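# Move the alphabetically first lettered box into the door tote

## Task

Find the box in this office whose top letter is earliest in the alphabet and set it inside the tote near the door, entirely within the tote's rim. Every other box must remain on the desk where it started. The robot must not topple or finish leaning, or the task fails. The result only counts if it stays in place with nothing held by the robot.

## Robot and tools

Robot: a Hello Robot Stretch 3 with a single arm. It has a two-wheel base (0.33 m long, 0.34 m wide), a lift that rides a vertical mast, and a telescoping arm that reaches out to the robot's RIGHT side, ending in a wrist and a two-finger gripper. The base cannot slide sideways, so moving the gripper forward or back means driving the base. Turning in place pivots about the point midway between the drive wheels, 0.05 m behind the front edge. With arm retracted and wrist folded, a turn sweeps a circle of radius 0.28 m; an unfolded level wrist reaches beyond that circle. The base is fast (0.30 m/s, 1.9 rad/s) only when stowed: lift_m under 0.30, arm_m under 0.03, wrist_yaw_rad over 2.54; otherwise it is capped at 0.10 m/s and 0.63 rad/s. Cameras: head_camera and nav_camera on the head (aimed with head_pan_rad, head_tilt_rad) and wrist_camera on the gripper.

Frames: the base frame has its origin on the floor between the drive wheels, x forward, y left, z up; hand_pose is reported in it, located where closed fingertips meet. The odometry frame is the base frame at the start of the scene; heading is positive to the left, range -3.142 to 3.142.

Tool execute_actions takes "actions", a list run in order. Each action may carry "robot", "steps" (1 to 450 control steps at 30 per second; default 1) and "until" (only together with steps). An action with only steps just waits. "robot" is one command, a list of up to 8 commands run one after another, or {"stop": true} to brake everything and clear the queue. A command may hold:
- "base": exactly one of {"translate_m": d}, a straight drive of d metres relative to where the base is when that command begins (positive forward, magnitude up to 1), or {"rotate_rad": d}, an in-place turn of d radians relative to the current heading (positive counter-clockwise/left, magnitude up to 3.2). These are offsets, not poses.
- "joints": absolute targets by name; unnamed joints keep their targets. lift_m 0 to 1.1 (arm height); arm_m 0 to 0.52 (extension); wrist_yaw_rad -1.345 to 4.42 (0 along the arm, positive toward the front, 3.0 folded over the base); wrist_pitch_rad -1.57 to 0.451 (0 level, negative tips down); wrist_roll_rad -2.911 to 2.911; gripper_m -0.089 to 0.179 (larger is wider; the real fingertip gap is 0.007 m less when nearly shut, 0.025 m less when fully open, zero below 0.007); head_pan_rad -3.953 to 1.73 (0 forward, positive left, -1.57 looks along the arm); head_tilt_rad -1.53 to 0.419 (negative looks down).
- "contact_limits": {"arm_m": n}, effort percent 1 to 100 at which the arm motion halts; lower is gentler; it lasts until arm_m's next command.
In a list, {"pause_s": s} waits up to 15 s. Base and joint motions in one command begin together and keep running across later actions. A fresh command takes over immediately and discards what remains of an older queue. One invalid action or out-of-range number rejects the whole call.

"until" ends an action early. {"robot": {"status": "ended"}} waits until nothing is moving and no queue runs (use steps 450). Fields can also be tested, e.g. {"lift_m": [">", 0.3], "base_status": ["!=", "moving"]}, using =, !=, <, <=, >, >=. {"any": {"status": "ended"}} fires when any one motion or the queue finishes.

zoom_image: {"camera": one of head_camera, nav_camera, wrist_camera, "region": [x0, y0, x1, y1]} in pixels from the top-left, at most 504 by 504; it magnifies the newest image. finished_scene: {"scene": number} closes the scene irrevocably; wait until all motion has ended first, since a stop brakes leftovers.

Results: each reports one moment plus an image per camera. base_status gives progress as (moved of goal). Statuses: moving, done (within tolerance), off_target (rested away from goal, may keep pushing), contact_stop (lift or arm pressed firmly and went slack), time_out, stopped, not_commanded, torque_fault (a wrist servo shut off for 10 s, limp and refusing goals). Queue is idle, running, done, dropped or stopped; lines starting refused:, dropped: or replaced: explain events, counting from 0. on_its_own appears when the robot altered a goal, a joint is slack or off, a motor rests under load, or base_tilt drifts 3 degrees or more. lidar_m lists 12 distances over 30-degree sectors (1st ahead, 4th left, 7th behind, 10th right) in a plane 0.17 m high. wrist_depth_mm and head_depth_mm are 7x7 grids of median depth in mm. motor_effort is percent, positive toward higher values, with a bracketed peak; readings carry biases and noise.

Gripping: command gripper_m below the object's width to grasp; to let go, open at least 0.02 beyond where the pads first touched. Neither reading nor done proves a hold; check images. Overly hard squeezing triggers a stall guard that weakens the grip.

Avoid: folding or unfolding the wrist outside lift_m 0.32 to 0.95 with wrist_pitch_rad -0.4 and roll near 0 (it may strike the mast, base or head); after folding, the lift may go to 0.25. When wrist_yaw_rad is below -0.4, pitch -0.5 or lower. Pushing into something rigid with the gripper above roughly 0.45 m, pushing again after a contact_stop, or driving while holding or snagged can tip the robot; backing up is riskiest. If it leans, reverse the last move in small steps, free the gripper, and lower lift_m to about 0.2. Do not drop, slam or knock objects off; loose objects may occasionally be nudged by outside forces.

Each tool is called after "Call:" as name([rows], argument=value, ...), one row to a line, values as JSON.

## Session

I'll start by looking at the scene.

Call:
execute_actions(actions=[])

Scene clock: 0.00 s.
robot.base_odometry: x=+0.000 y=+0.000 heading=+0.000 (m, m, rad; robot's odometry frame)
robot.turned_by_wheels: +0.000 (rad since the last result)
robot.turned_by_imu: +0.000 (rad since the last result)
robot.base_tilt: forward=+1.4 right=+1.0 (deg)
robot.lidar_m: 1.01 0.98 1.02 1.40 1.43 1.05 0.78 0.75 0.78 1.73 1.65 1.37
robot.head_depth_mm: 1326 1326 1303 1293 1262 1264 1249 / 1240 1231 1220 1204 1197 1184 1168 / 1166 1152 1136 1124 1123 1114 1100 / 1094 1066 1051 1047 1062 1052 1043 / 1033 1000 998 993 996 996 979 / 978 947 941 944 950 938 934 / 920 900 891 897 900 893 890
robot.base_status: not_commanded
robot.joint_positions: lift_m=+0.368 arm_m=-0.001 wrist_yaw_rad=+3.133 wrist_pitch_rad=-0.429 wrist_roll_rad=-0.011 gripper_m=+0.037 head_pan_rad=+0.004 head_tilt_rad=-0.015
robot.joint_goals: lift_m=+0.368 arm_m=-0.001 wrist_yaw_rad=+3.133 wrist_pitch_rad=-0.429 wrist_roll_rad=-0.011 gripper_m=+0.037 head_pan_rad=+0.004 head_tilt_rad=-0.015
robot.joint_status: lift_m=not_commanded arm_m=not_commanded wrist_yaw_rad=not_commanded wrist_pitch_rad=not_commanded wrist_roll_rad=not_commanded gripper_m=not_commanded head_pan_rad=not_commanded head_tilt_rad=not_commanded
robot.measured_speeds: translate_m=+0.000 rotate_rad=+0.000 lift_m=+0.000 arm_m=+0.000 wrist_yaw_rad=+0.000 wrist_pitch_rad=+0.000 wrist_roll_rad=+0.000 head_pan_rad=+0.000 head_tilt_rad=+0.000
robot: refusals=0 queue=idle queue_left=0
robot.motor_effort: left_wheel=+1 right_wheel=+0 lift_m=+28 arm_m=+0 wrist_yaw_rad=+0 wrist_pitch_rad=+5 wrist_roll_rad=+0 gripper_m=+0 head_pan_rad=+0 head_tilt_rad=+1 (%)
robot.hand_pose: x=-0.0194 y=+0.0790 z=+0.3785 quat_wxyz=(+0.153, +0.687, +0.149, +0.694) (m; robot's base frame)
robot.wrist_depth_mm: - - - - - - 785 / - - - - - - 830 / - - - - - - 859 / 877 871 857 828 847 804 802 / 722 697 701 692 708 669 670 / 616 604 579 583 - 567 575 / 510 520 - - 505 496 499
pictures: head_camera (sideways: a quarter turn clockwise sets it upright), nav_camera (sideways: a quarter turn counterclockwise sets it upright), wrist_camera
Images, in order (width x height): head_camera 896x504, nav_camera 672x504, wrist_camera 644x364.

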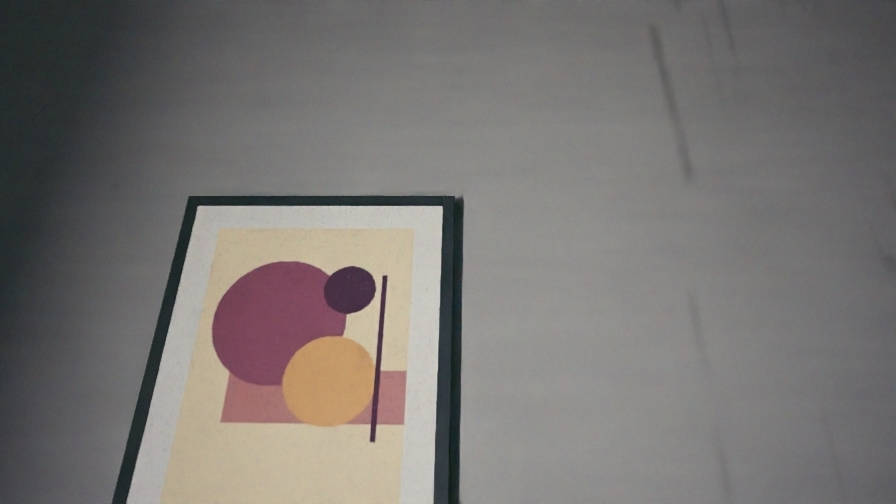

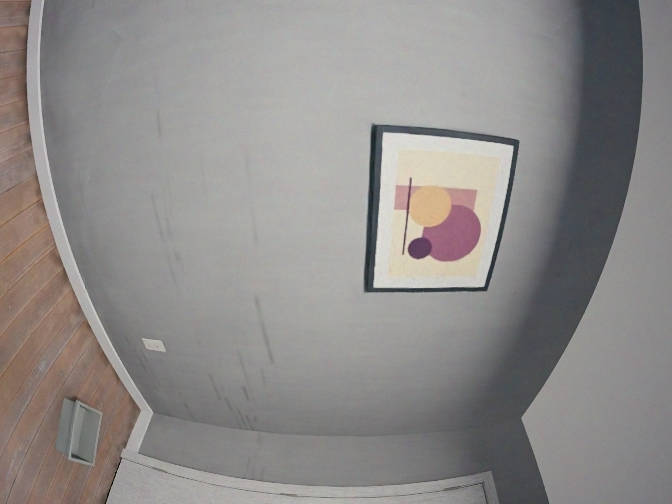

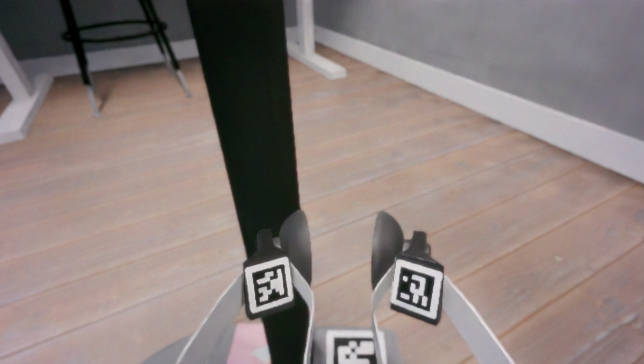

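The robot is facing a wall, so I'll pan the head to survey the room.

Call:
execute_actions([
  {"robot": {"joints": {"head_pan_rad": -1.57, "head_tilt_rad": -0.4}}, "steps": 150, "until": {"robot": {"status": "ended"}}},
])

Scene clock: 1.57 s.
robot.base_odometry: x=+0.000 y=+0.000 heading=+0.000 (m, m, rad; robot's odometry frame)
robot.turned_by_wheels: +0.000 (rad since the last result)
robot.turned_by_imu: +0.000 (rad since the last result)
robot.base_tilt: forward=+1.4 right=+1.0 (deg)
robot.lidar_m: 1.01 0.98 1.02 1.41 1.43 1.05 0.77 0.75 0.78 1.73 1.65 1.37
robot.head_depth_mm: 1940 2044 2143 2244 1036 1088 1137 / 1810 1918 2047 2207 2323 1841 1476 / 1716 1825 1925 2064 2222 1854 1479 / 1636 1711 1820 1950 2075 1856 1478 / 1542 1641 1720 1829 1958 1842 1472 / 1485 1552 1641 1733 1836 1856 1479 / 1405 1481 1561 1627 1721 1787 1480
robot.base_status: not_commanded
robot.joint_positions: lift_m=+0.368 arm_m=-0.001 wrist_yaw_rad=+3.133 wrist_pitch_rad=-0.429 wrist_roll_rad=-0.011 gripper_m=+0.037 head_pan_rad=-1.563 head_tilt_rad=-0.395
robot.joint_goals: lift_m=+0.368 arm_m=-0.001 wrist_yaw_rad=+3.133 wrist_pitch_rad=-0.429 wrist_roll_rad=-0.011 gripper_m=+0.037 head_pan_rad=-1.570 head_tilt_rad=-0.400
robot.joint_status: lift_m=not_commanded arm_m=not_commanded wrist_yaw_rad=not_commanded wrist_pitch_rad=not_commanded wrist_roll_rad=not_commanded gripper_m=not_commanded head_pan_rad=done head_tilt_rad=done
robot.measured_speeds: translate_m=+0.000 rotate_rad=+0.000 lift_m=+0.000 arm_m=+0.000 wrist_yaw_rad=+0.000 wrist_pitch_rad=+0.000 wrist_roll_rad=+0.000 head_pan_rad=+0.000 head_tilt_rad=+0.000
robot: refusals=0 queue=done queue_left=0
robot.motor_effort: left_wheel=+0(1) right_wheel=-1(0) lift_m=+29(28) arm_m=-1(0) wrist_yaw_rad=+0(0) wrist_pitch_rad=+4(4) wrist_roll_rad=+0(0) gripper_m=+0(1) head_pan_rad=-5(50) head_tilt_rad=-2(20) (%)
robot.hand_pose: x=-0.0194 y=+0.0790 z=+0.3785 quat_wxyz=(+0.153, +0.687, +0.149, +0.694) (m; robot's base frame)
robot.wrist_depth_mm: - - - - - - 820 / - - - - - - 823 / - - - - - - 858 / 876 841 840 837 806 828 790 / 723 707 709 687 723 688 674 / 599 592 602 587 - 570 581 / 524 524 - - 497 497 505
pictures: head_camera (sideways: a quarter turn clockwise sets it upright), nav_camera (sideways: a quarter turn counterclockwise sets it upright), wrist_camera
Images, in order (width x height): head_camera 896x504, nav_camera 672x504, wrist_camera 644x364.

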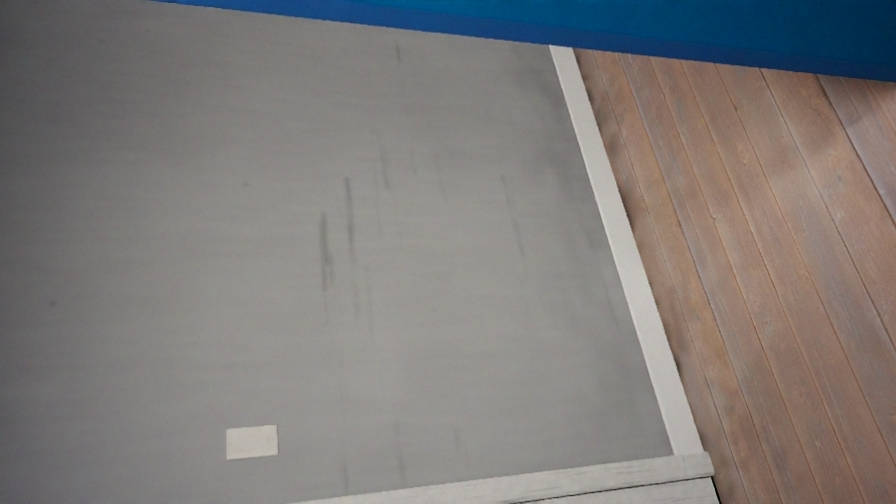

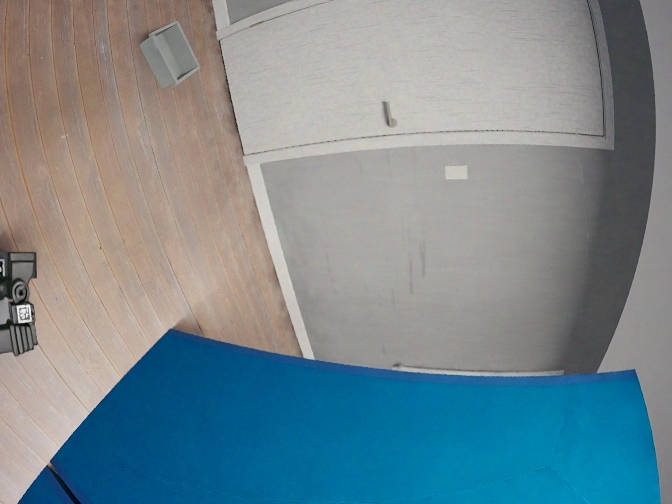

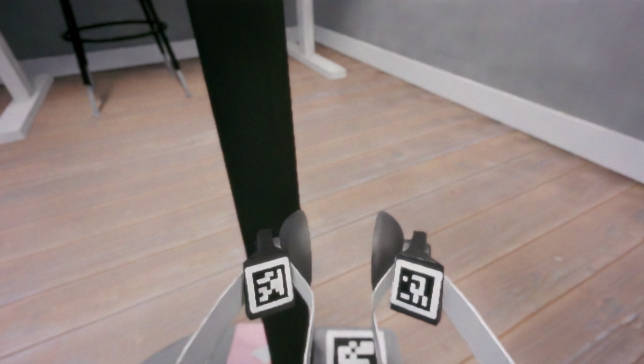

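Call:
execute_actions([
  {"robot": {"joints": {"head_pan_rad": -3.14, "head_tilt_rad": -0.4}}, "steps": 150, "until": {"robot": {"status": "ended"}}},
])

Scene clock: 3.13 s.
robot.base_odometry: x=+0.000 y=+0.000 heading=+0.000 (m, m, rad; robot's odometry frame)
robot.turned_by_wheels: +0.000 (rad since the last result)
robot.turned_by_imu: +0.000 (rad since the last result)
robot.base_tilt: forward=+1.4 right=+1.0 (deg)
robot.lidar_m: 1.01 0.98 1.02 1.41 1.43 1.05 0.78 0.75 0.78 1.73 1.65 1.37
robot.head_depth_mm: 843 906 975 1049 1141 1259 1372 / 797 848 907 977 1058 1157 1267 / 757 801 858 918 985 1066 1162 / 715 759 803 863 921 991 1072 / 685 722 764 813 867 926 995 / 650 692 734 776 819 876 936 / 624 654 688 726 771 823 873
robot.base_status: not_commanded
robot.joint_positions: lift_m=+0.368 arm_m=-0.001 wrist_yaw_rad=+3.133 wrist_pitch_rad=-0.429 wrist_roll_rad=-0.011 gripper_m=+0.037 head_pan_rad=-3.133 head_tilt_rad=-0.395
robot.joint_goals: lift_m=+0.368 arm_m=-0.001 wrist_yaw_rad=+3.133 wrist_pitch_rad=-0.429 wrist_roll_rad=-0.011 gripper_m=+0.037 head_pan_rad=-3.140 head_tilt_rad=-0.400
robot.joint_status: lift_m=not_commanded arm_m=not_commanded wrist_yaw_rad=not_commanded wrist_pitch_rad=not_commanded wrist_roll_rad=not_commanded gripper_m=not_commanded head_pan_rad=done head_tilt_rad=done
robot.measured_speeds: translate_m=+0.000 rotate_rad=+0.000 lift_m=+0.000 arm_m=+0.000 wrist_yaw_rad=+0.000 wrist_pitch_rad=+0.000 wrist_roll_rad=+0.000 head_pan_rad=+0.000 head_tilt_rad=+0.000
robot: refusals=0 queue=done queue_left=0
robot.motor_effort: left_wheel=+0(0) right_wheel=-1(0) lift_m=+29(28) arm_m=+0(0) wrist_yaw_rad=+0(1) wrist_pitch_rad=+4(4) wrist_roll_rad=+0(0) gripper_m=+0(0) head_pan_rad=-5(49) head_tilt_rad=-2(2) (%)
robot.hand_pose: x=-0.0194 y=+0.0790 z=+0.3785 quat_wxyz=(+0.153, +0.687, +0.149, +0.694) (m; robot's base frame)
robot.wrist_depth_mm: - - - - - - 807 / - - - - - - 835 / - - - - - - 875 / 846 848 849 837 812 794 800 / 711 698 692 685 713 679 660 / 609 604 602 585 - 587 571 / 521 524 - - 496 491 497
pictures: head_camera (sideways: a quarter turn clockwise sets it upright), nav_camera (sideways: a quarter turn counterclockwise sets it upright), wrist_camera
Images, in order (width x height): head_camera 896x504, nav_camera 672x504, wrist_camera 644x364.

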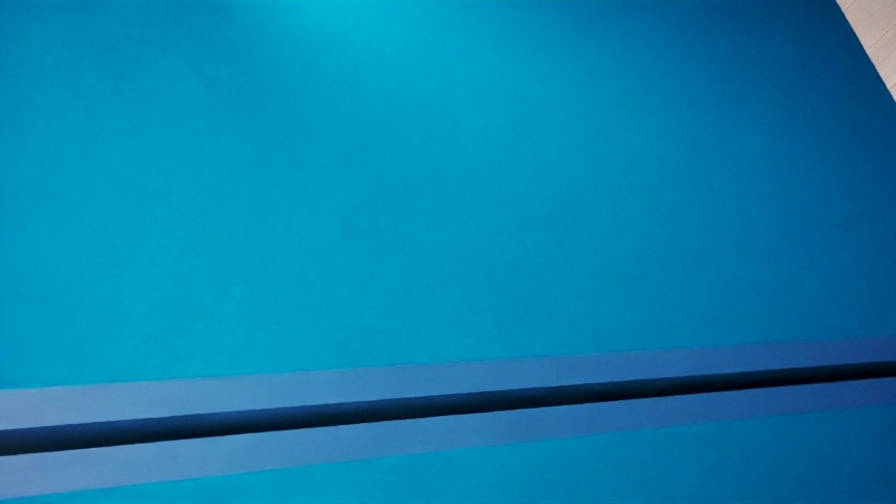

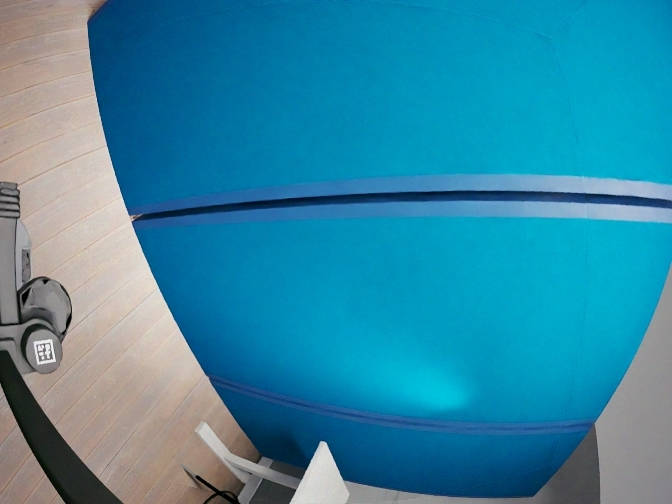

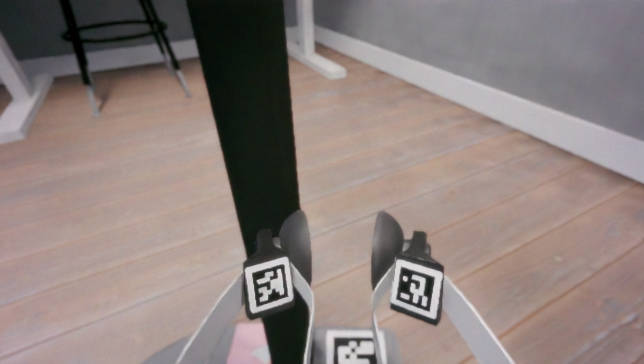

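Call:
execute_actions([
  {"robot": {"joints": {"head_pan_rad": 1.57, "head_tilt_rad": -0.4}}, "steps": 200, "until": {"robot": {"status": "ended"}}},
])

Scene clock: 6.03 s.
robot.base_odometry: x=+0.000 y=+0.000 heading=+0.000 (m, m, rad; robot's odometry frame)
robot.turned_by_wheels: +0.000 (rad since the last result)
robot.turned_by_imu: +0.001 (rad since the last result)
robot.base_tilt: forward=+1.3 right=+1.0 (deg)
robot.lidar_m: 1.01 0.97 1.02 1.40 1.43 1.05 0.77 0.75 0.78 1.73 1.65 1.37
robot.head_depth_mm: 1133 1178 1217 1274 1326 1381 1388 / 1270 1334 1390 1453 1531 1615 1484 / 1455 1535 1602 1703 1792 1791 1477 / 1724 1803 1911 1872 2175 1811 1475 / 1914 2033 2163 1745 2190 1838 1485 / 1848 1948 2054 1738 2272 1836 1488 / 1769 1868 1947 1739 2146 1850 1475
robot.base_status: not_commanded
robot.joint_positions: lift_m=+0.368 arm_m=-0.001 wrist_yaw_rad=+3.133 wrist_pitch_rad=-0.429 wrist_roll_rad=-0.011 gripper_m=+0.037 head_pan_rad=+1.563 head_tilt_rad=-0.395
robot.joint_goals: lift_m=+0.368 arm_m=-0.001 wrist_yaw_rad=+3.133 wrist_pitch_rad=-0.429 wrist_roll_rad=-0.011 gripper_m=+0.037 head_pan_rad=+1.570 head_tilt_rad=-0.400
robot.joint_status: lift_m=not_commanded arm_m=not_commanded wrist_yaw_rad=not_commanded wrist_pitch_rad=not_commanded wrist_roll_rad=not_commanded gripper_m=not_commanded head_pan_rad=done head_tilt_rad=done
robot.measured_speeds: translate_m=+0.000 rotate_rad=+0.000 lift_m=+0.000 arm_m=+0.000 wrist_yaw_rad=+0.000 wrist_pitch_rad=+0.000 wrist_roll_rad=+0.000 head_pan_rad=+0.000 head_tilt_rad=+0.000
robot: refusals=0 queue=done queue_left=0
robot.motor_effort: left_wheel=+0(0) right_wheel=-1(0) lift_m=+28(28) arm_m=+0(0) wrist_yaw_rad=+1(0) wrist_pitch_rad=+4(4) wrist_roll_rad=+0(0) gripper_m=-1(0) head_pan_rad=+4(49) head_tilt_rad=-2(1) (%)
robot.hand_pose: x=-0.0194 y=+0.0790 z=+0.3785 quat_wxyz=(+0.153, +0.687, +0.149, +0.694) (m; robot's base frame)
robot.wrist_depth_mm: - - - - - - 806 / - - - - - - 829 / - - - - - - 876 / 898 836 830 847 829 825 780 / 709 704 682 691 697 674 669 / 605 594 584 582 - 575 565 / 525 517 - - 501 499 498
pictures: head_camera (sideways: a quarter turn clockwise sets it upright), nav_camera (sideways: a quarter turn counterclockwise sets it upright), wrist_camera
Images, in order (width x height): head_camera 896x504, nav_camera 672x504, wrist_camera 644x364.

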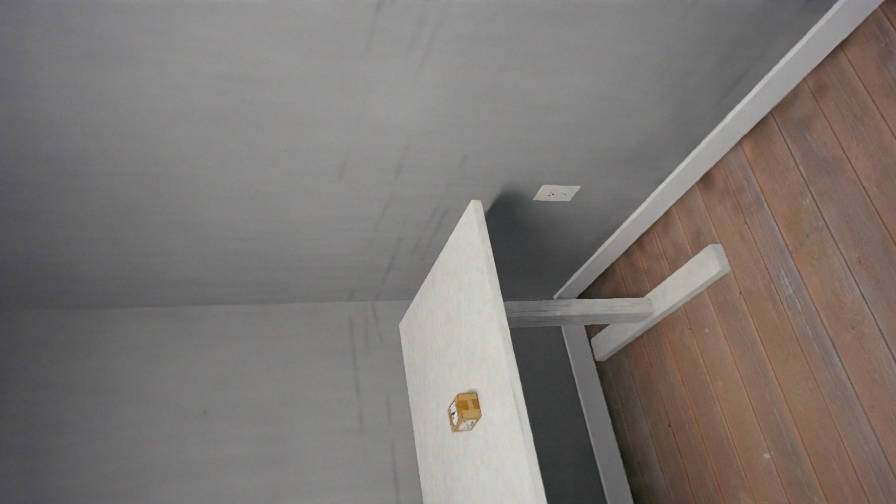

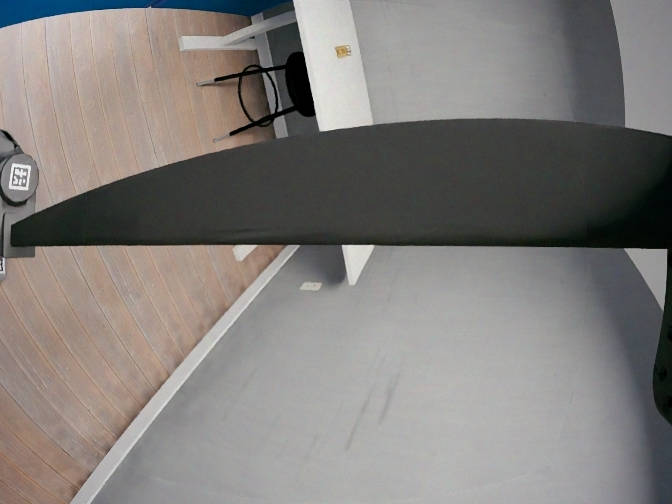

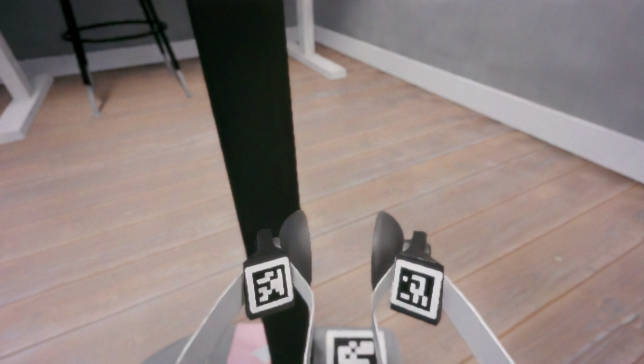

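Call:
zoom_image(camera="head_camera", region=[400, 350, 530, 470])

Region (400, 350, 530, 470) of head_camera's 896x504 image, scaled by 3.877, with more detail than that image has; it fills the top 465 rows of this view, and the rest is white.

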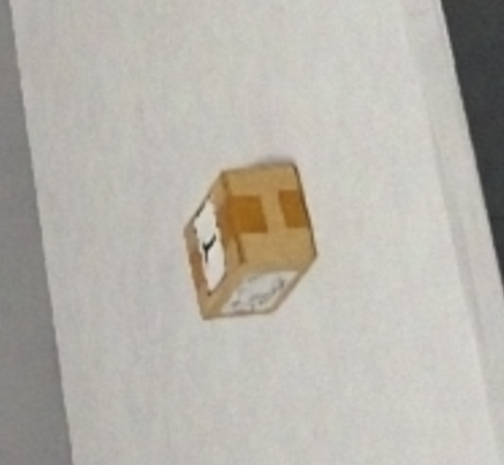

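There's a desk with a box to the left, a partition behind, and the door and tote to the front-right. I'll stow the arm for speed and drive toward the first desk to read its box's letter.

Call:
execute_actions([
  {"robot": [{"joints": {"lift_m": 0.25, "head_pan_rad": 0.37, "head_tilt_rad": -0.6}}, {"base": {"rotate_rad": 1.69}}, {"base": {"translate_m": 0.95}}], "steps": 450, "until": {"robot": {"status": "ended"}}},
])

Scene clock: 20.00 s.
robot.base_odometry: x=-0.113 y=+0.943 heading=+1.690 (m, m, rad; robot's odometry frame)
robot.turned_by_wheels: +1.690 (rad since the last result)
robot.turned_by_imu: +1.686 (rad since the last result)
robot.base_tilt: forward=+1.4 right=+1.0 (deg)
robot.lidar_m: 0.81 0.91 0.63 1.11 1.11 1.21 1.84 1.60 0.78 0.62 0.62 0.67
robot.head_depth_mm: 994 1083 1188 1110 842 679 1165 / 991 1083 1192 1115 842 677 1186 / 996 1080 1202 1113 845 677 1195 / 995 1085 1189 1115 839 679 1192 / 995 1084 1198 1115 844 681 1196 / 993 1091 1191 1120 845 680 1199 / 995 1086 1192 1115 846 681 949
robot.base_status: done (translate_m +0.9500 of +0.9500)
robot.joint_positions: lift_m=+0.250 arm_m=-0.001 wrist_yaw_rad=+3.133 wrist_pitch_rad=-0.430 wrist_roll_rad=-0.011 gripper_m=+0.037 head_pan_rad=+0.377 head_tilt_rad=-0.594
robot.joint_goals: lift_m=+0.250 arm_m=-0.001 wrist_yaw_rad=+3.133 wrist_pitch_rad=-0.430 wrist_roll_rad=-0.011 gripper_m=+0.037 head_pan_rad=+0.370 head_tilt_rad=-0.600
robot.joint_status: lift_m=done arm_m=not_commanded wrist_yaw_rad=not_commanded wrist_pitch_rad=not_commanded wrist_roll_rad=not_commanded gripper_m=not_commanded head_pan_rad=done head_tilt_rad=done
robot.measured_speeds: translate_m=+0.000 rotate_rad=+0.000 lift_m=+0.000 arm_m=+0.000 wrist_yaw_rad=+0.000 wrist_pitch_rad=+0.000 wrist_roll_rad=+0.000 head_pan_rad=+0.000 head_tilt_rad=+0.000
robot: refusals=0 queue=done queue_left=0
robot.motor_effort: left_wheel=-2(10) right_wheel=+2(10) lift_m=+23(28) arm_m=+0(0) wrist_yaw_rad=+0(0) wrist_pitch_rad=+5(5) wrist_roll_rad=+0(0) gripper_m=-1(0) head_pan_rad=-4(49) head_tilt_rad=-2(17) (%)
robot.hand_pose: x=-0.0194 y=+0.0789 z=+0.2602 quat_wxyz=(+0.153, +0.687, +0.149, +0.694) (m; robot's base frame)
robot.wrist_depth_mm: 801 887 - - - - 758 / 909 - - - - - - / 869 839 825 808 792 796 738 / 667 664 644 643 640 622 612 / 539 533 536 541 539 518 507 / 458 - - - - 442 433 / - - - - - 385 385
pictures: head_camera (sideways: a quarter turn clockwise sets it upright), nav_camera (sideways: a quarter turn counterclockwise sets it upright), wrist_camera
Images, in order (width x height): head_camera 896x504, nav_camera 672x504, wrist_camera 644x364.

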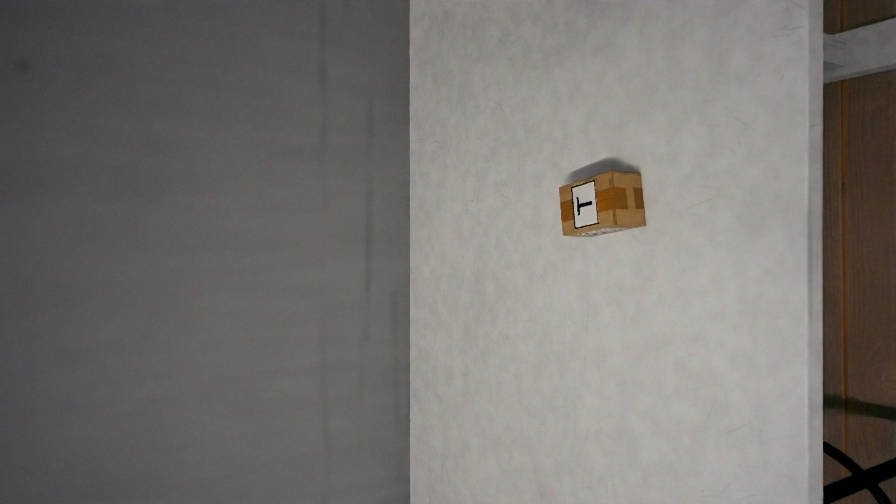

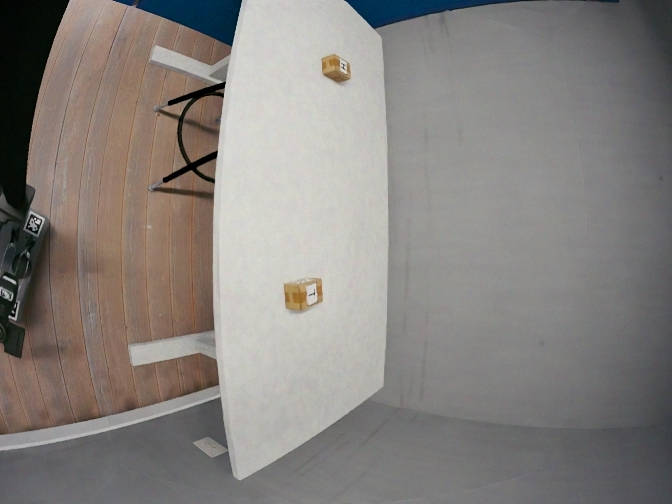

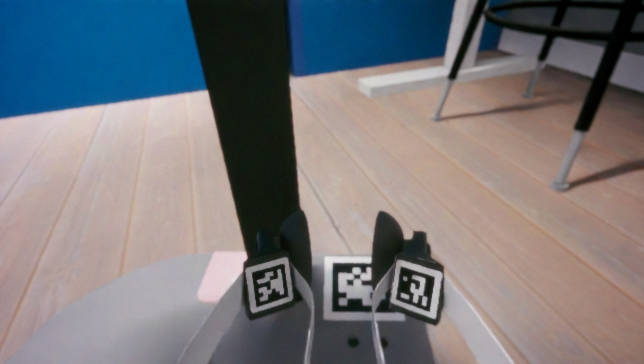

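This box reads "T", and there's a second box on the same desk. I'll zoom in on that one.

Call:
zoom_image(camera="nav_camera", region=[290, 30, 390, 110])

Region (290, 30, 390, 110) of nav_camera's 672x504 image, scaled by 5.040, with more detail than that image has; it fills the top 403 rows of this view, and the rest is white.

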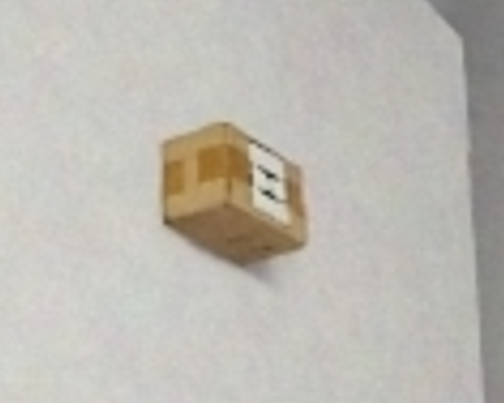

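Call:
execute_actions([
  {"robot": {"joints": {"head_pan_rad": 1.1, "head_tilt_rad": -0.45}}, "steps": 150, "until": {"robot": {"status": "ended"}}},
])

Scene clock: 21.27 s.
robot.base_odometry: x=-0.113 y=+0.943 heading=+1.690 (m, m, rad; robot's odometry frame)
robot.turned_by_wheels: +0.000 (rad since the last result)
robot.turned_by_imu: +0.000 (rad since the last result)
robot.base_tilt: forward=+1.5 right=+1.0 (deg)
robot.lidar_m: 0.81 0.91 0.63 1.12 1.11 1.20 1.84 1.60 0.78 0.63 0.62 0.67
robot.head_depth_mm: 1079 1137 1204 1261 1015 777 630 / 1151 1209 1290 1344 1016 775 627 / 1231 1309 1392 1434 1017 775 646 / 1331 1417 1516 1480 1014 775 1291 / 1296 1383 1458 1477 1019 803 1338 / 1185 1250 1323 1366 1016 1524 1366 / 1089 1138 1206 1275 1015 1435 1398
robot.base_status: done (translate_m +0.9500 of +0.9500)
robot.joint_positions: lift_m=+0.250 arm_m=-0.001 wrist_yaw_rad=+3.133 wrist_pitch_rad=-0.430 wrist_roll_rad=-0.011 gripper_m=+0.037 head_pan_rad=+1.093 head_tilt_rad=-0.458
robot.joint_goals: lift_m=+0.250 arm_m=-0.001 wrist_yaw_rad=+3.133 wrist_pitch_rad=-0.430 wrist_roll_rad=-0.011 gripper_m=+0.037 head_pan_rad=+1.100 head_tilt_rad=-0.450
robot.joint_status: lift_m=done arm_m=not_commanded wrist_yaw_rad=not_commanded wrist_pitch_rad=not_commanded wrist_roll_rad=not_commanded gripper_m=not_commanded head_pan_rad=done head_tilt_rad=done
robot.measured_speeds: translate_m=+0.000 rotate_rad=+0.000 lift_m=+0.000 arm_m=+0.000 wrist_yaw_rad=+0.000 wrist_pitch_rad=+0.000 wrist_roll_rad=+0.000 head_pan_rad=+0.000 head_tilt_rad=+0.000
robot: refusals=0 queue=done queue_left=0
robot.motor_effort: left_wheel=-2(2) right_wheel=+2(2) lift_m=+22(22) arm_m=+0(0) wrist_yaw_rad=+1(1) wrist_pitch_rad=+5(5) wrist_roll_rad=+0(0) gripper_m=+0(1) head_pan_rad=+5(47) head_tilt_rad=+3(14) (%)
robot.hand_pose: x=-0.0194 y=+0.0789 z=+0.2602 quat_wxyz=(+0.153, +0.687, +0.149, +0.694) (m; robot's base frame)
robot.wrist_depth_mm: 841 918 - - - - 761 / 877 - - - - - - / 876 848 801 807 798 784 758 / 673 655 655 646 628 617 614 / 545 542 533 540 545 519 516 / 461 - - - - 439 438 / - - - - - 384 382
pictures: head_camera (sideways: a quarter turn clockwise sets it upright), nav_camera (sideways: a quarter turn counterclockwise sets it upright), wrist_camera
Images, in order (width x height): head_camera 896x504, nav_camera 672x504, wrist_camera 644x364.

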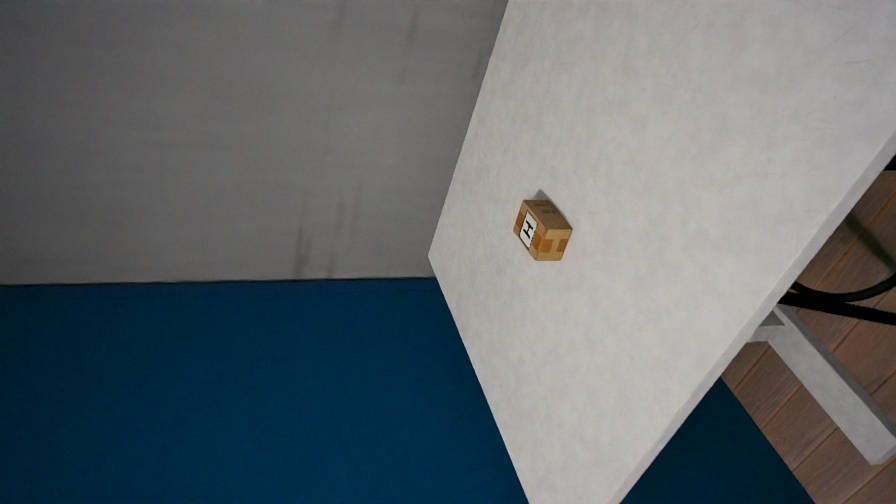

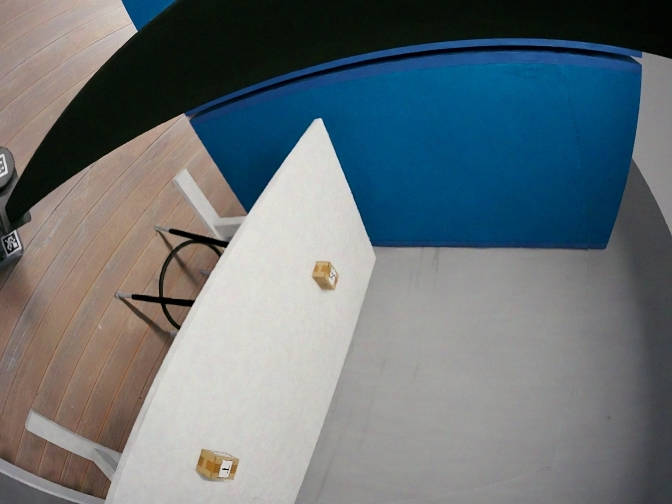

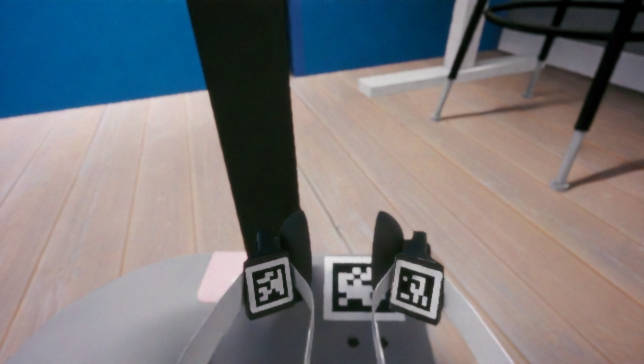

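Call:
zoom_image(camera="head_camera", region=[490, 180, 590, 270])

Region (490, 180, 590, 270) of head_camera's 896x504 image, scaled by 5.040, with more detail than that image has; it fills the top 454 rows of this view, and the rest is white.

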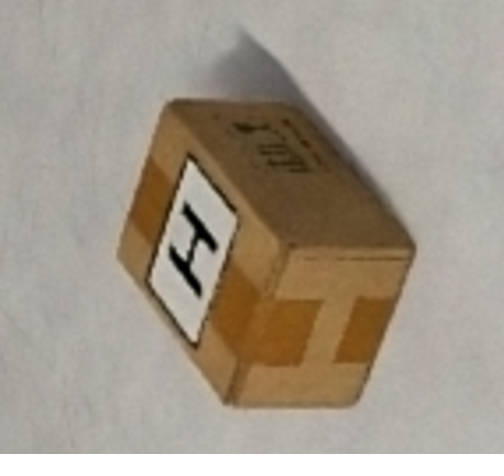

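The two boxes on this desk are "T" and "H". There may be more desks beyond the partition, so I'll head to the passage by the door wall and check.

Call:
execute_actions([
  {"robot": [{"base": {"rotate_rad": -2.94}, "joints": {"head_pan_rad": 0.0, "head_tilt_rad": -0.35}}, {"base": {"translate_m": 1.0}}], "steps": 450, "until": {"robot": {"status": "ended"}}},
])

Scene clock: 30.53 s.
robot.base_odometry: x=+0.202 y=-0.006 heading=-1.250 (m, m, rad; robot's odometry frame)
robot.turned_by_wheels: -2.940 (rad since the last result)
robot.turned_by_imu: -2.924 (rad since the last result)
robot.base_tilt: forward=+1.3 right=+1.0 (deg)
robot.lidar_m: 1.55 1.45 0.90 0.81 0.81 0.98 1.79 1.64 1.02 0.92 0.92 1.75
robot.head_depth_mm: 1437 1527 1595 1713 1823 1897 1527 / 1412 1492 1578 1680 1779 1885 1542 / 1378 1449 1526 1633 1752 1821 1528 / 1359 1425 1506 1582 1685 1782 1529 / 1328 1391 1471 1552 1648 1736 1532 / 1309 1370 1454 1530 1625 1717 1521 / 1282 1343 1431 1495 1581 1686 1536
robot.base_status: done (translate_m +1.0000 of +1.0000)
robot.joint_positions: lift_m=+0.250 arm_m=-0.001 wrist_yaw_rad=+3.133 wrist_pitch_rad=-0.430 wrist_roll_rad=-0.011 gripper_m=+0.037 head_pan_rad=+0.007 head_tilt_rad=-0.358
robot.joint_goals: lift_m=+0.250 arm_m=-0.001 wrist_yaw_rad=+3.133 wrist_pitch_rad=-0.430 wrist_roll_rad=-0.011 gripper_m=+0.037 head_pan_rad=+0.000 head_tilt_rad=-0.350
robot.joint_status: lift_m=done arm_m=not_commanded wrist_yaw_rad=not_commanded wrist_pitch_rad=not_commanded wrist_roll_rad=not_commanded gripper_m=not_commanded head_pan_rad=done head_tilt_rad=done
robot.measured_speeds: translate_m=+0.000 rotate_rad=+0.000 lift_m=+0.000 arm_m=+0.000 wrist_yaw_rad=+0.000 wrist_pitch_rad=+0.000 wrist_roll_rad=+0.000 head_pan_rad=+0.000 head_tilt_rad=+0.000
robot: refusals=0 queue=done queue_left=0
robot.motor_effort: left_wheel=+2(12) right_wheel=-3(7) lift_m=+22(22) arm_m=-1(0) wrist_yaw_rad=+0(0) wrist_pitch_rad=+5(5) wrist_roll_rad=+0(0) gripper_m=+0(0) head_pan_rad=-5(49) head_tilt_rad=+4(14) (%)
robot.hand_pose: x=-0.0194 y=+0.0788 z=+0.2602 quat_wxyz=(+0.153, +0.687, +0.149, +0.694) (m; robot's base frame)
robot.wrist_depth_mm: 675 707 - 763 801 819 888 / 720 767 - 833 838 887 939 / 766 799 806 806 818 786 760 / 661 673 653 654 643 624 629 / 550 545 541 549 546 515 513 / 465 - - - - 442 444 / - - - - - 379 379
pictures: head_camera (sideways: a quarter turn clockwise sets it upright), nav_camera (sideways: a quarter turn counterclockwise sets it upright), wrist_camera
Images, in order (width x height): head_camera 896x504, nav_camera 672x504, wrist_camera 644x364.

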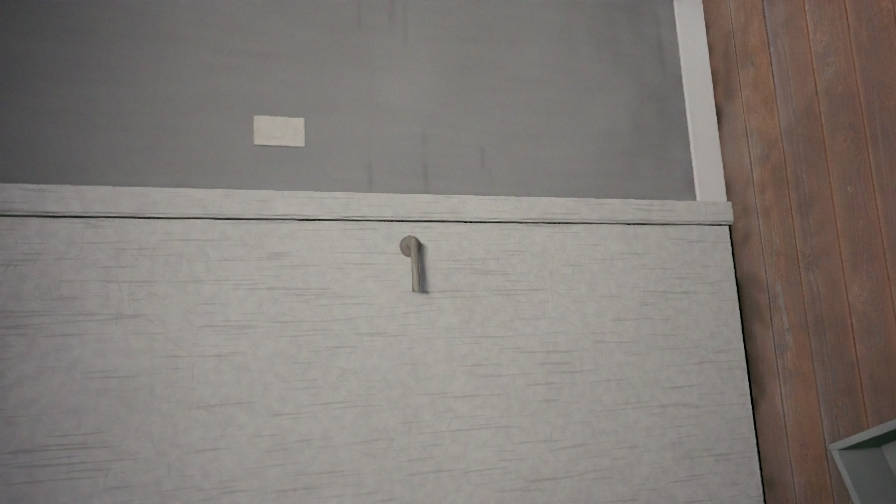

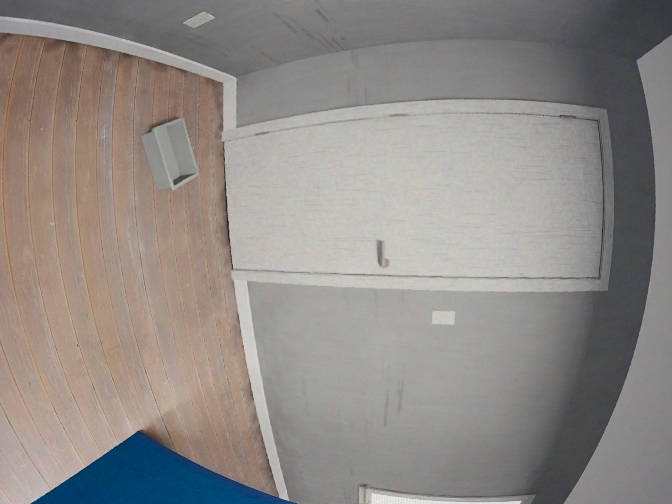

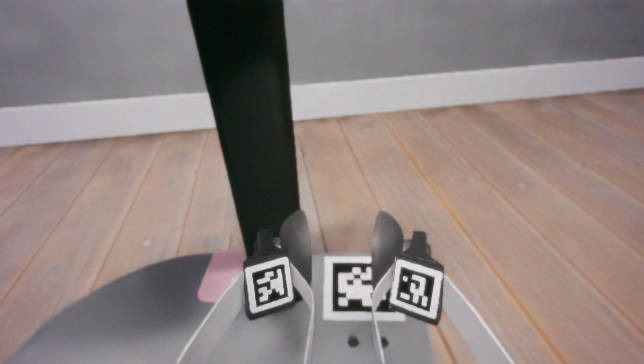

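Call:
execute_actions([
  {"robot": [{"base": {"translate_m": 1.0}}, {"base": {"rotate_rad": -1.4}, "joints": {"head_pan_rad": 0.0, "head_tilt_rad": -0.3}}], "steps": 450, "until": {"robot": {"status": "ended"}}},
])

Scene clock: 38.07 s.
robot.base_odometry: x=+0.518 y=-0.955 heading=-2.650 (m, m, rad; robot's odometry frame)
robot.turned_by_wheels: -1.400 (rad since the last result)
robot.turned_by_imu: -1.388 (rad since the last result)
robot.base_tilt: forward=+1.4 right=+1.0 (deg)
robot.lidar_m: 2.45 0.85 0.58 0.57 0.59 0.79 1.00 1.03 1.39 2.52 1.05 0.82
robot.head_depth_mm: 3233 3383 3473 1120 1124 1129 1124 / 3294 3353 3561 3780 2910 2078 1611 / 3277 3417 3589 3730 2938 2073 1597 / 3265 3421 3625 3727 2967 2090 1613 / 3307 3458 3594 3611 2990 2083 1606 / 2787 2788 2734 2749 2618 2066 1602 / 1821 1828 1819 1808 1844 1824 1593
robot.base_status: done (rotate_rad -1.3999 of -1.4000)
robot.joint_positions: lift_m=+0.250 arm_m=-0.001 wrist_yaw_rad=+3.133 wrist_pitch_rad=-0.430 wrist_roll_rad=-0.011 gripper_m=+0.037 head_pan_rad=+0.007 head_tilt_rad=-0.309
robot.joint_goals: lift_m=+0.250 arm_m=-0.001 wrist_yaw_rad=+3.133 wrist_pitch_rad=-0.430 wrist_roll_rad=-0.011 gripper_m=+0.037 head_pan_rad=+0.000 head_tilt_rad=-0.300
robot.joint_status: lift_m=done arm_m=not_commanded wrist_yaw_rad=not_commanded wrist_pitch_rad=not_commanded wrist_roll_rad=not_commanded gripper_m=not_commanded head_pan_rad=done head_tilt_rad=done
robot.measured_speeds: translate_m=+0.000 rotate_rad=+0.000 lift_m=+0.000 arm_m=+0.000 wrist_yaw_rad=+0.000 wrist_pitch_rad=+0.000 wrist_roll_rad=+0.000 head_pan_rad=+0.000 head_tilt_rad=+0.000
robot: refusals=0 queue=done queue_left=0
robot.motor_effort: left_wheel=+2(12) right_wheel=-2(9) lift_m=+22(21) arm_m=-1(0) wrist_yaw_rad=+1(1) wrist_pitch_rad=+5(5) wrist_roll_rad=+0(0) gripper_m=-1(0) head_pan_rad=-3(4) head_tilt_rad=+4(10) (%)
robot.hand_pose: x=-0.0194 y=+0.0788 z=+0.2602 quat_wxyz=(+0.153, +0.687, +0.149, +0.694) (m; robot's base frame)
robot.wrist_depth_mm: 560 562 - 547 546 550 563 / 606 592 - 599 584 614 617 / 656 657 660 657 652 662 657 / 655 667 644 636 638 628 615 / 553 543 539 551 539 523 511 / 465 - - - - 447 440 / - - - - - 386 386
pictures: head_camera (sideways: a quarter turn clockwise sets it upright), nav_camera (sideways: a quarter turn counterclockwise sets it upright), wrist_camera
Images, in order (width x height): head_camera 896x504, nav_camera 672x504, wrist_camera 644x364.

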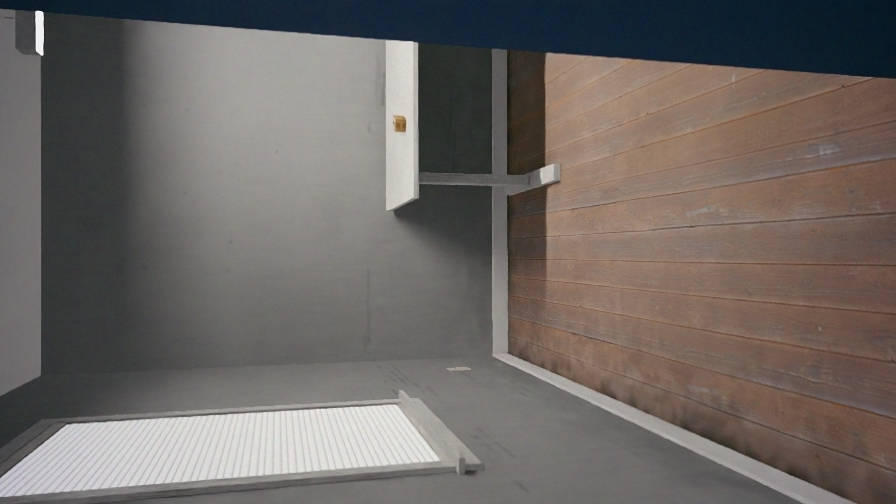

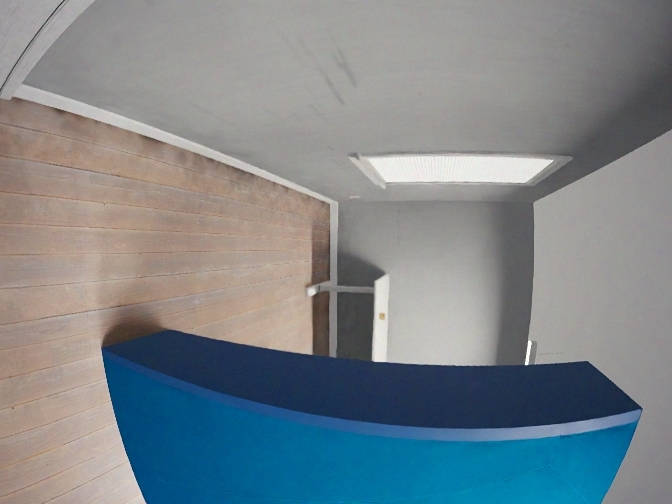

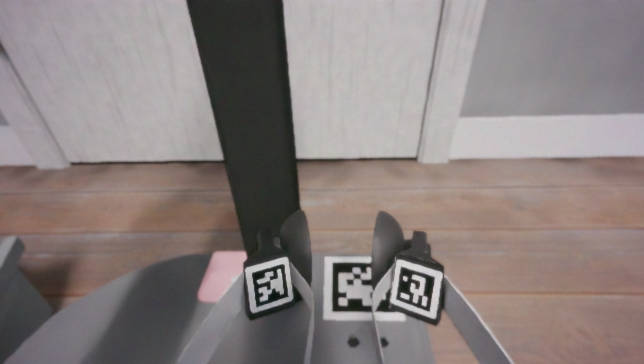

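A third desk with a box sits against the far wall. I'll drive past the end of the partition, angling slightly away from it, and look behind it.

Call:
execute_actions([
  {"robot": [{"base": {"rotate_rad": 0.12}, "joints": {"head_pan_rad": -1.2, "head_tilt_rad": -0.3}}, {"base": {"translate_m": 1.0}}, {"base": {"translate_m": 0.4}}], "steps": 450, "until": {"robot": {"status": "ended"}}},
])

Scene clock: 47.77 s.
robot.base_odometry: x=-0.629 y=-1.759 heading=-2.530 (m, m, rad; robot's odometry frame)
robot.turned_by_wheels: +0.120 (rad since the last result)
robot.turned_by_imu: +0.126 (rad since the last result)
robot.base_tilt: forward=+1.4 right=+1.0 (deg)
robot.lidar_m: 1.24 0.57 0.45 0.44 0.48 0.71 2.39 0.66 0.56 1.40 2.59 1.97
robot.head_depth_mm: 2849 2940 3069 3086 2946 2076 1612 / 2982 3138 3176 3292 2965 2078 1604 / 3071 3215 3386 3473 2929 2062 1605 / 3229 3439 3566 3750 2968 2070 1606 / 3411 3579 3690 - 2962 2047 1606 / 3114 3309 3416 3530 2983 2086 1607 / 2866 2872 2986 2976 2612 2077 1599
robot.base_status: done (translate_m +0.4000 of +0.4000)
robot.joint_positions: lift_m=+0.250 arm_m=-0.001 wrist_yaw_rad=+3.133 wrist_pitch_rad=-0.430 wrist_roll_rad=-0.011 gripper_m=+0.037 head_pan_rad=-1.193 head_tilt_rad=-0.309
robot.joint_goals: lift_m=+0.250 arm_m=-0.001 wrist_yaw_rad=+3.133 wrist_pitch_rad=-0.430 wrist_roll_rad=-0.011 gripper_m=+0.037 head_pan_rad=-1.200 head_tilt_rad=-0.300
robot.joint_status: lift_m=done arm_m=not_commanded wrist_yaw_rad=not_commanded wrist_pitch_rad=not_commanded wrist_roll_rad=not_commanded gripper_m=not_commanded head_pan_rad=done head_tilt_rad=done
robot.measured_speeds: translate_m=+0.000 rotate_rad=+0.000 lift_m=+0.000 arm_m=+0.000 wrist_yaw_rad=+0.000 wrist_pitch_rad=+0.000 wrist_roll_rad=+0.000 head_pan_rad=+0.000 head_tilt_rad=+0.000
robot: refusals=0 queue=done queue_left=0
robot.motor_effort: left_wheel=-2(7) right_wheel=+2(8) lift_m=+23(22) arm_m=-1(1) wrist_yaw_rad=+0(0) wrist_pitch_rad=+5(5) wrist_roll_rad=+0(0) gripper_m=+0(1) head_pan_rad=-4(49) head_tilt_rad=+3(4) (%)
robot.hand_pose: x=-0.0194 y=+0.0788 z=+0.2602 quat_wxyz=(+0.153, +0.687, +0.149, +0.694) (m; robot's base frame)
robot.wrist_depth_mm: 490 475 - 436 435 412 401 / 539 513 - 478 468 447 435 / 606 585 566 529 516 493 470 / 647 612 599 566 556 525 511 / 548 540 534 543 528 511 521 / 458 - - - - 449 432 / - - - - - 382 379
pictures: head_camera (sideways: a quarter turn clockwise sets it upright), nav_camera (sideways: a quarter turn counterclockwise sets it upright), wrist_camera
Images, in order (width x height): head_camera 896x504, nav_camera 672x504, wrist_camera 644x364.

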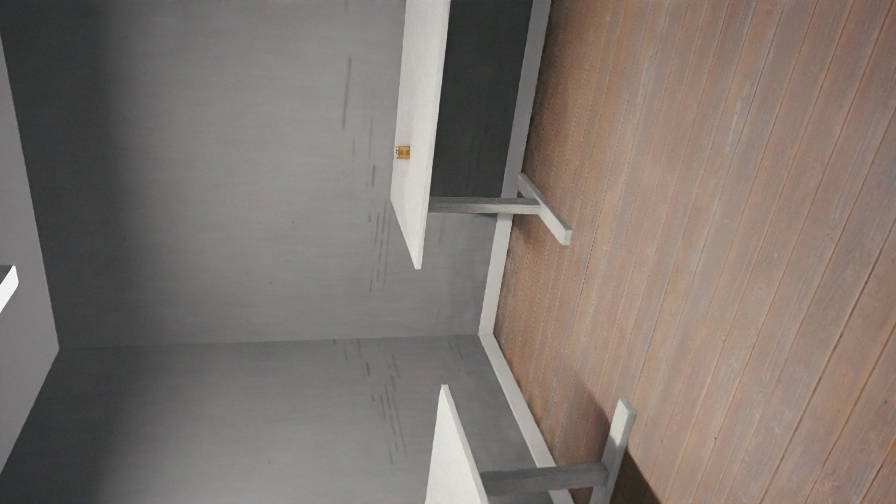

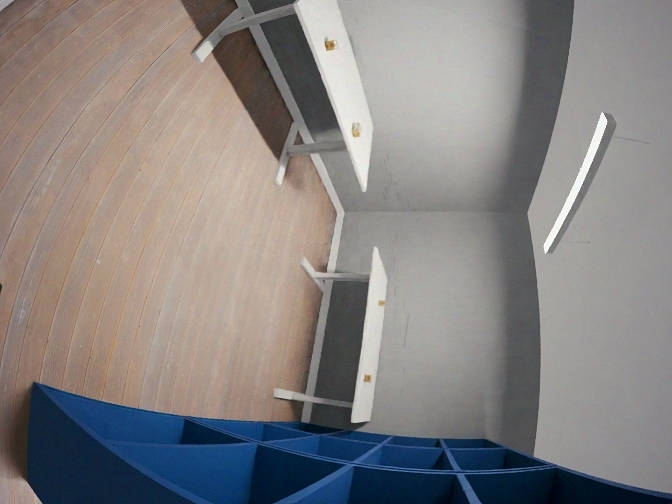

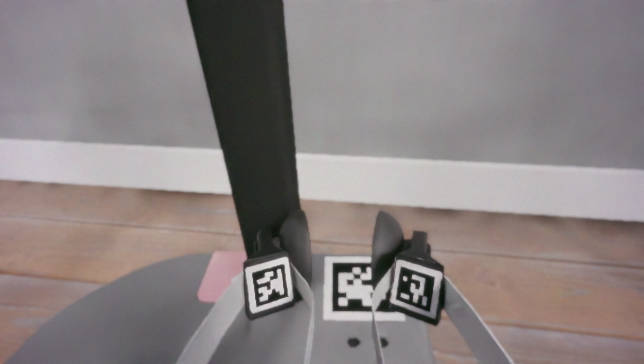

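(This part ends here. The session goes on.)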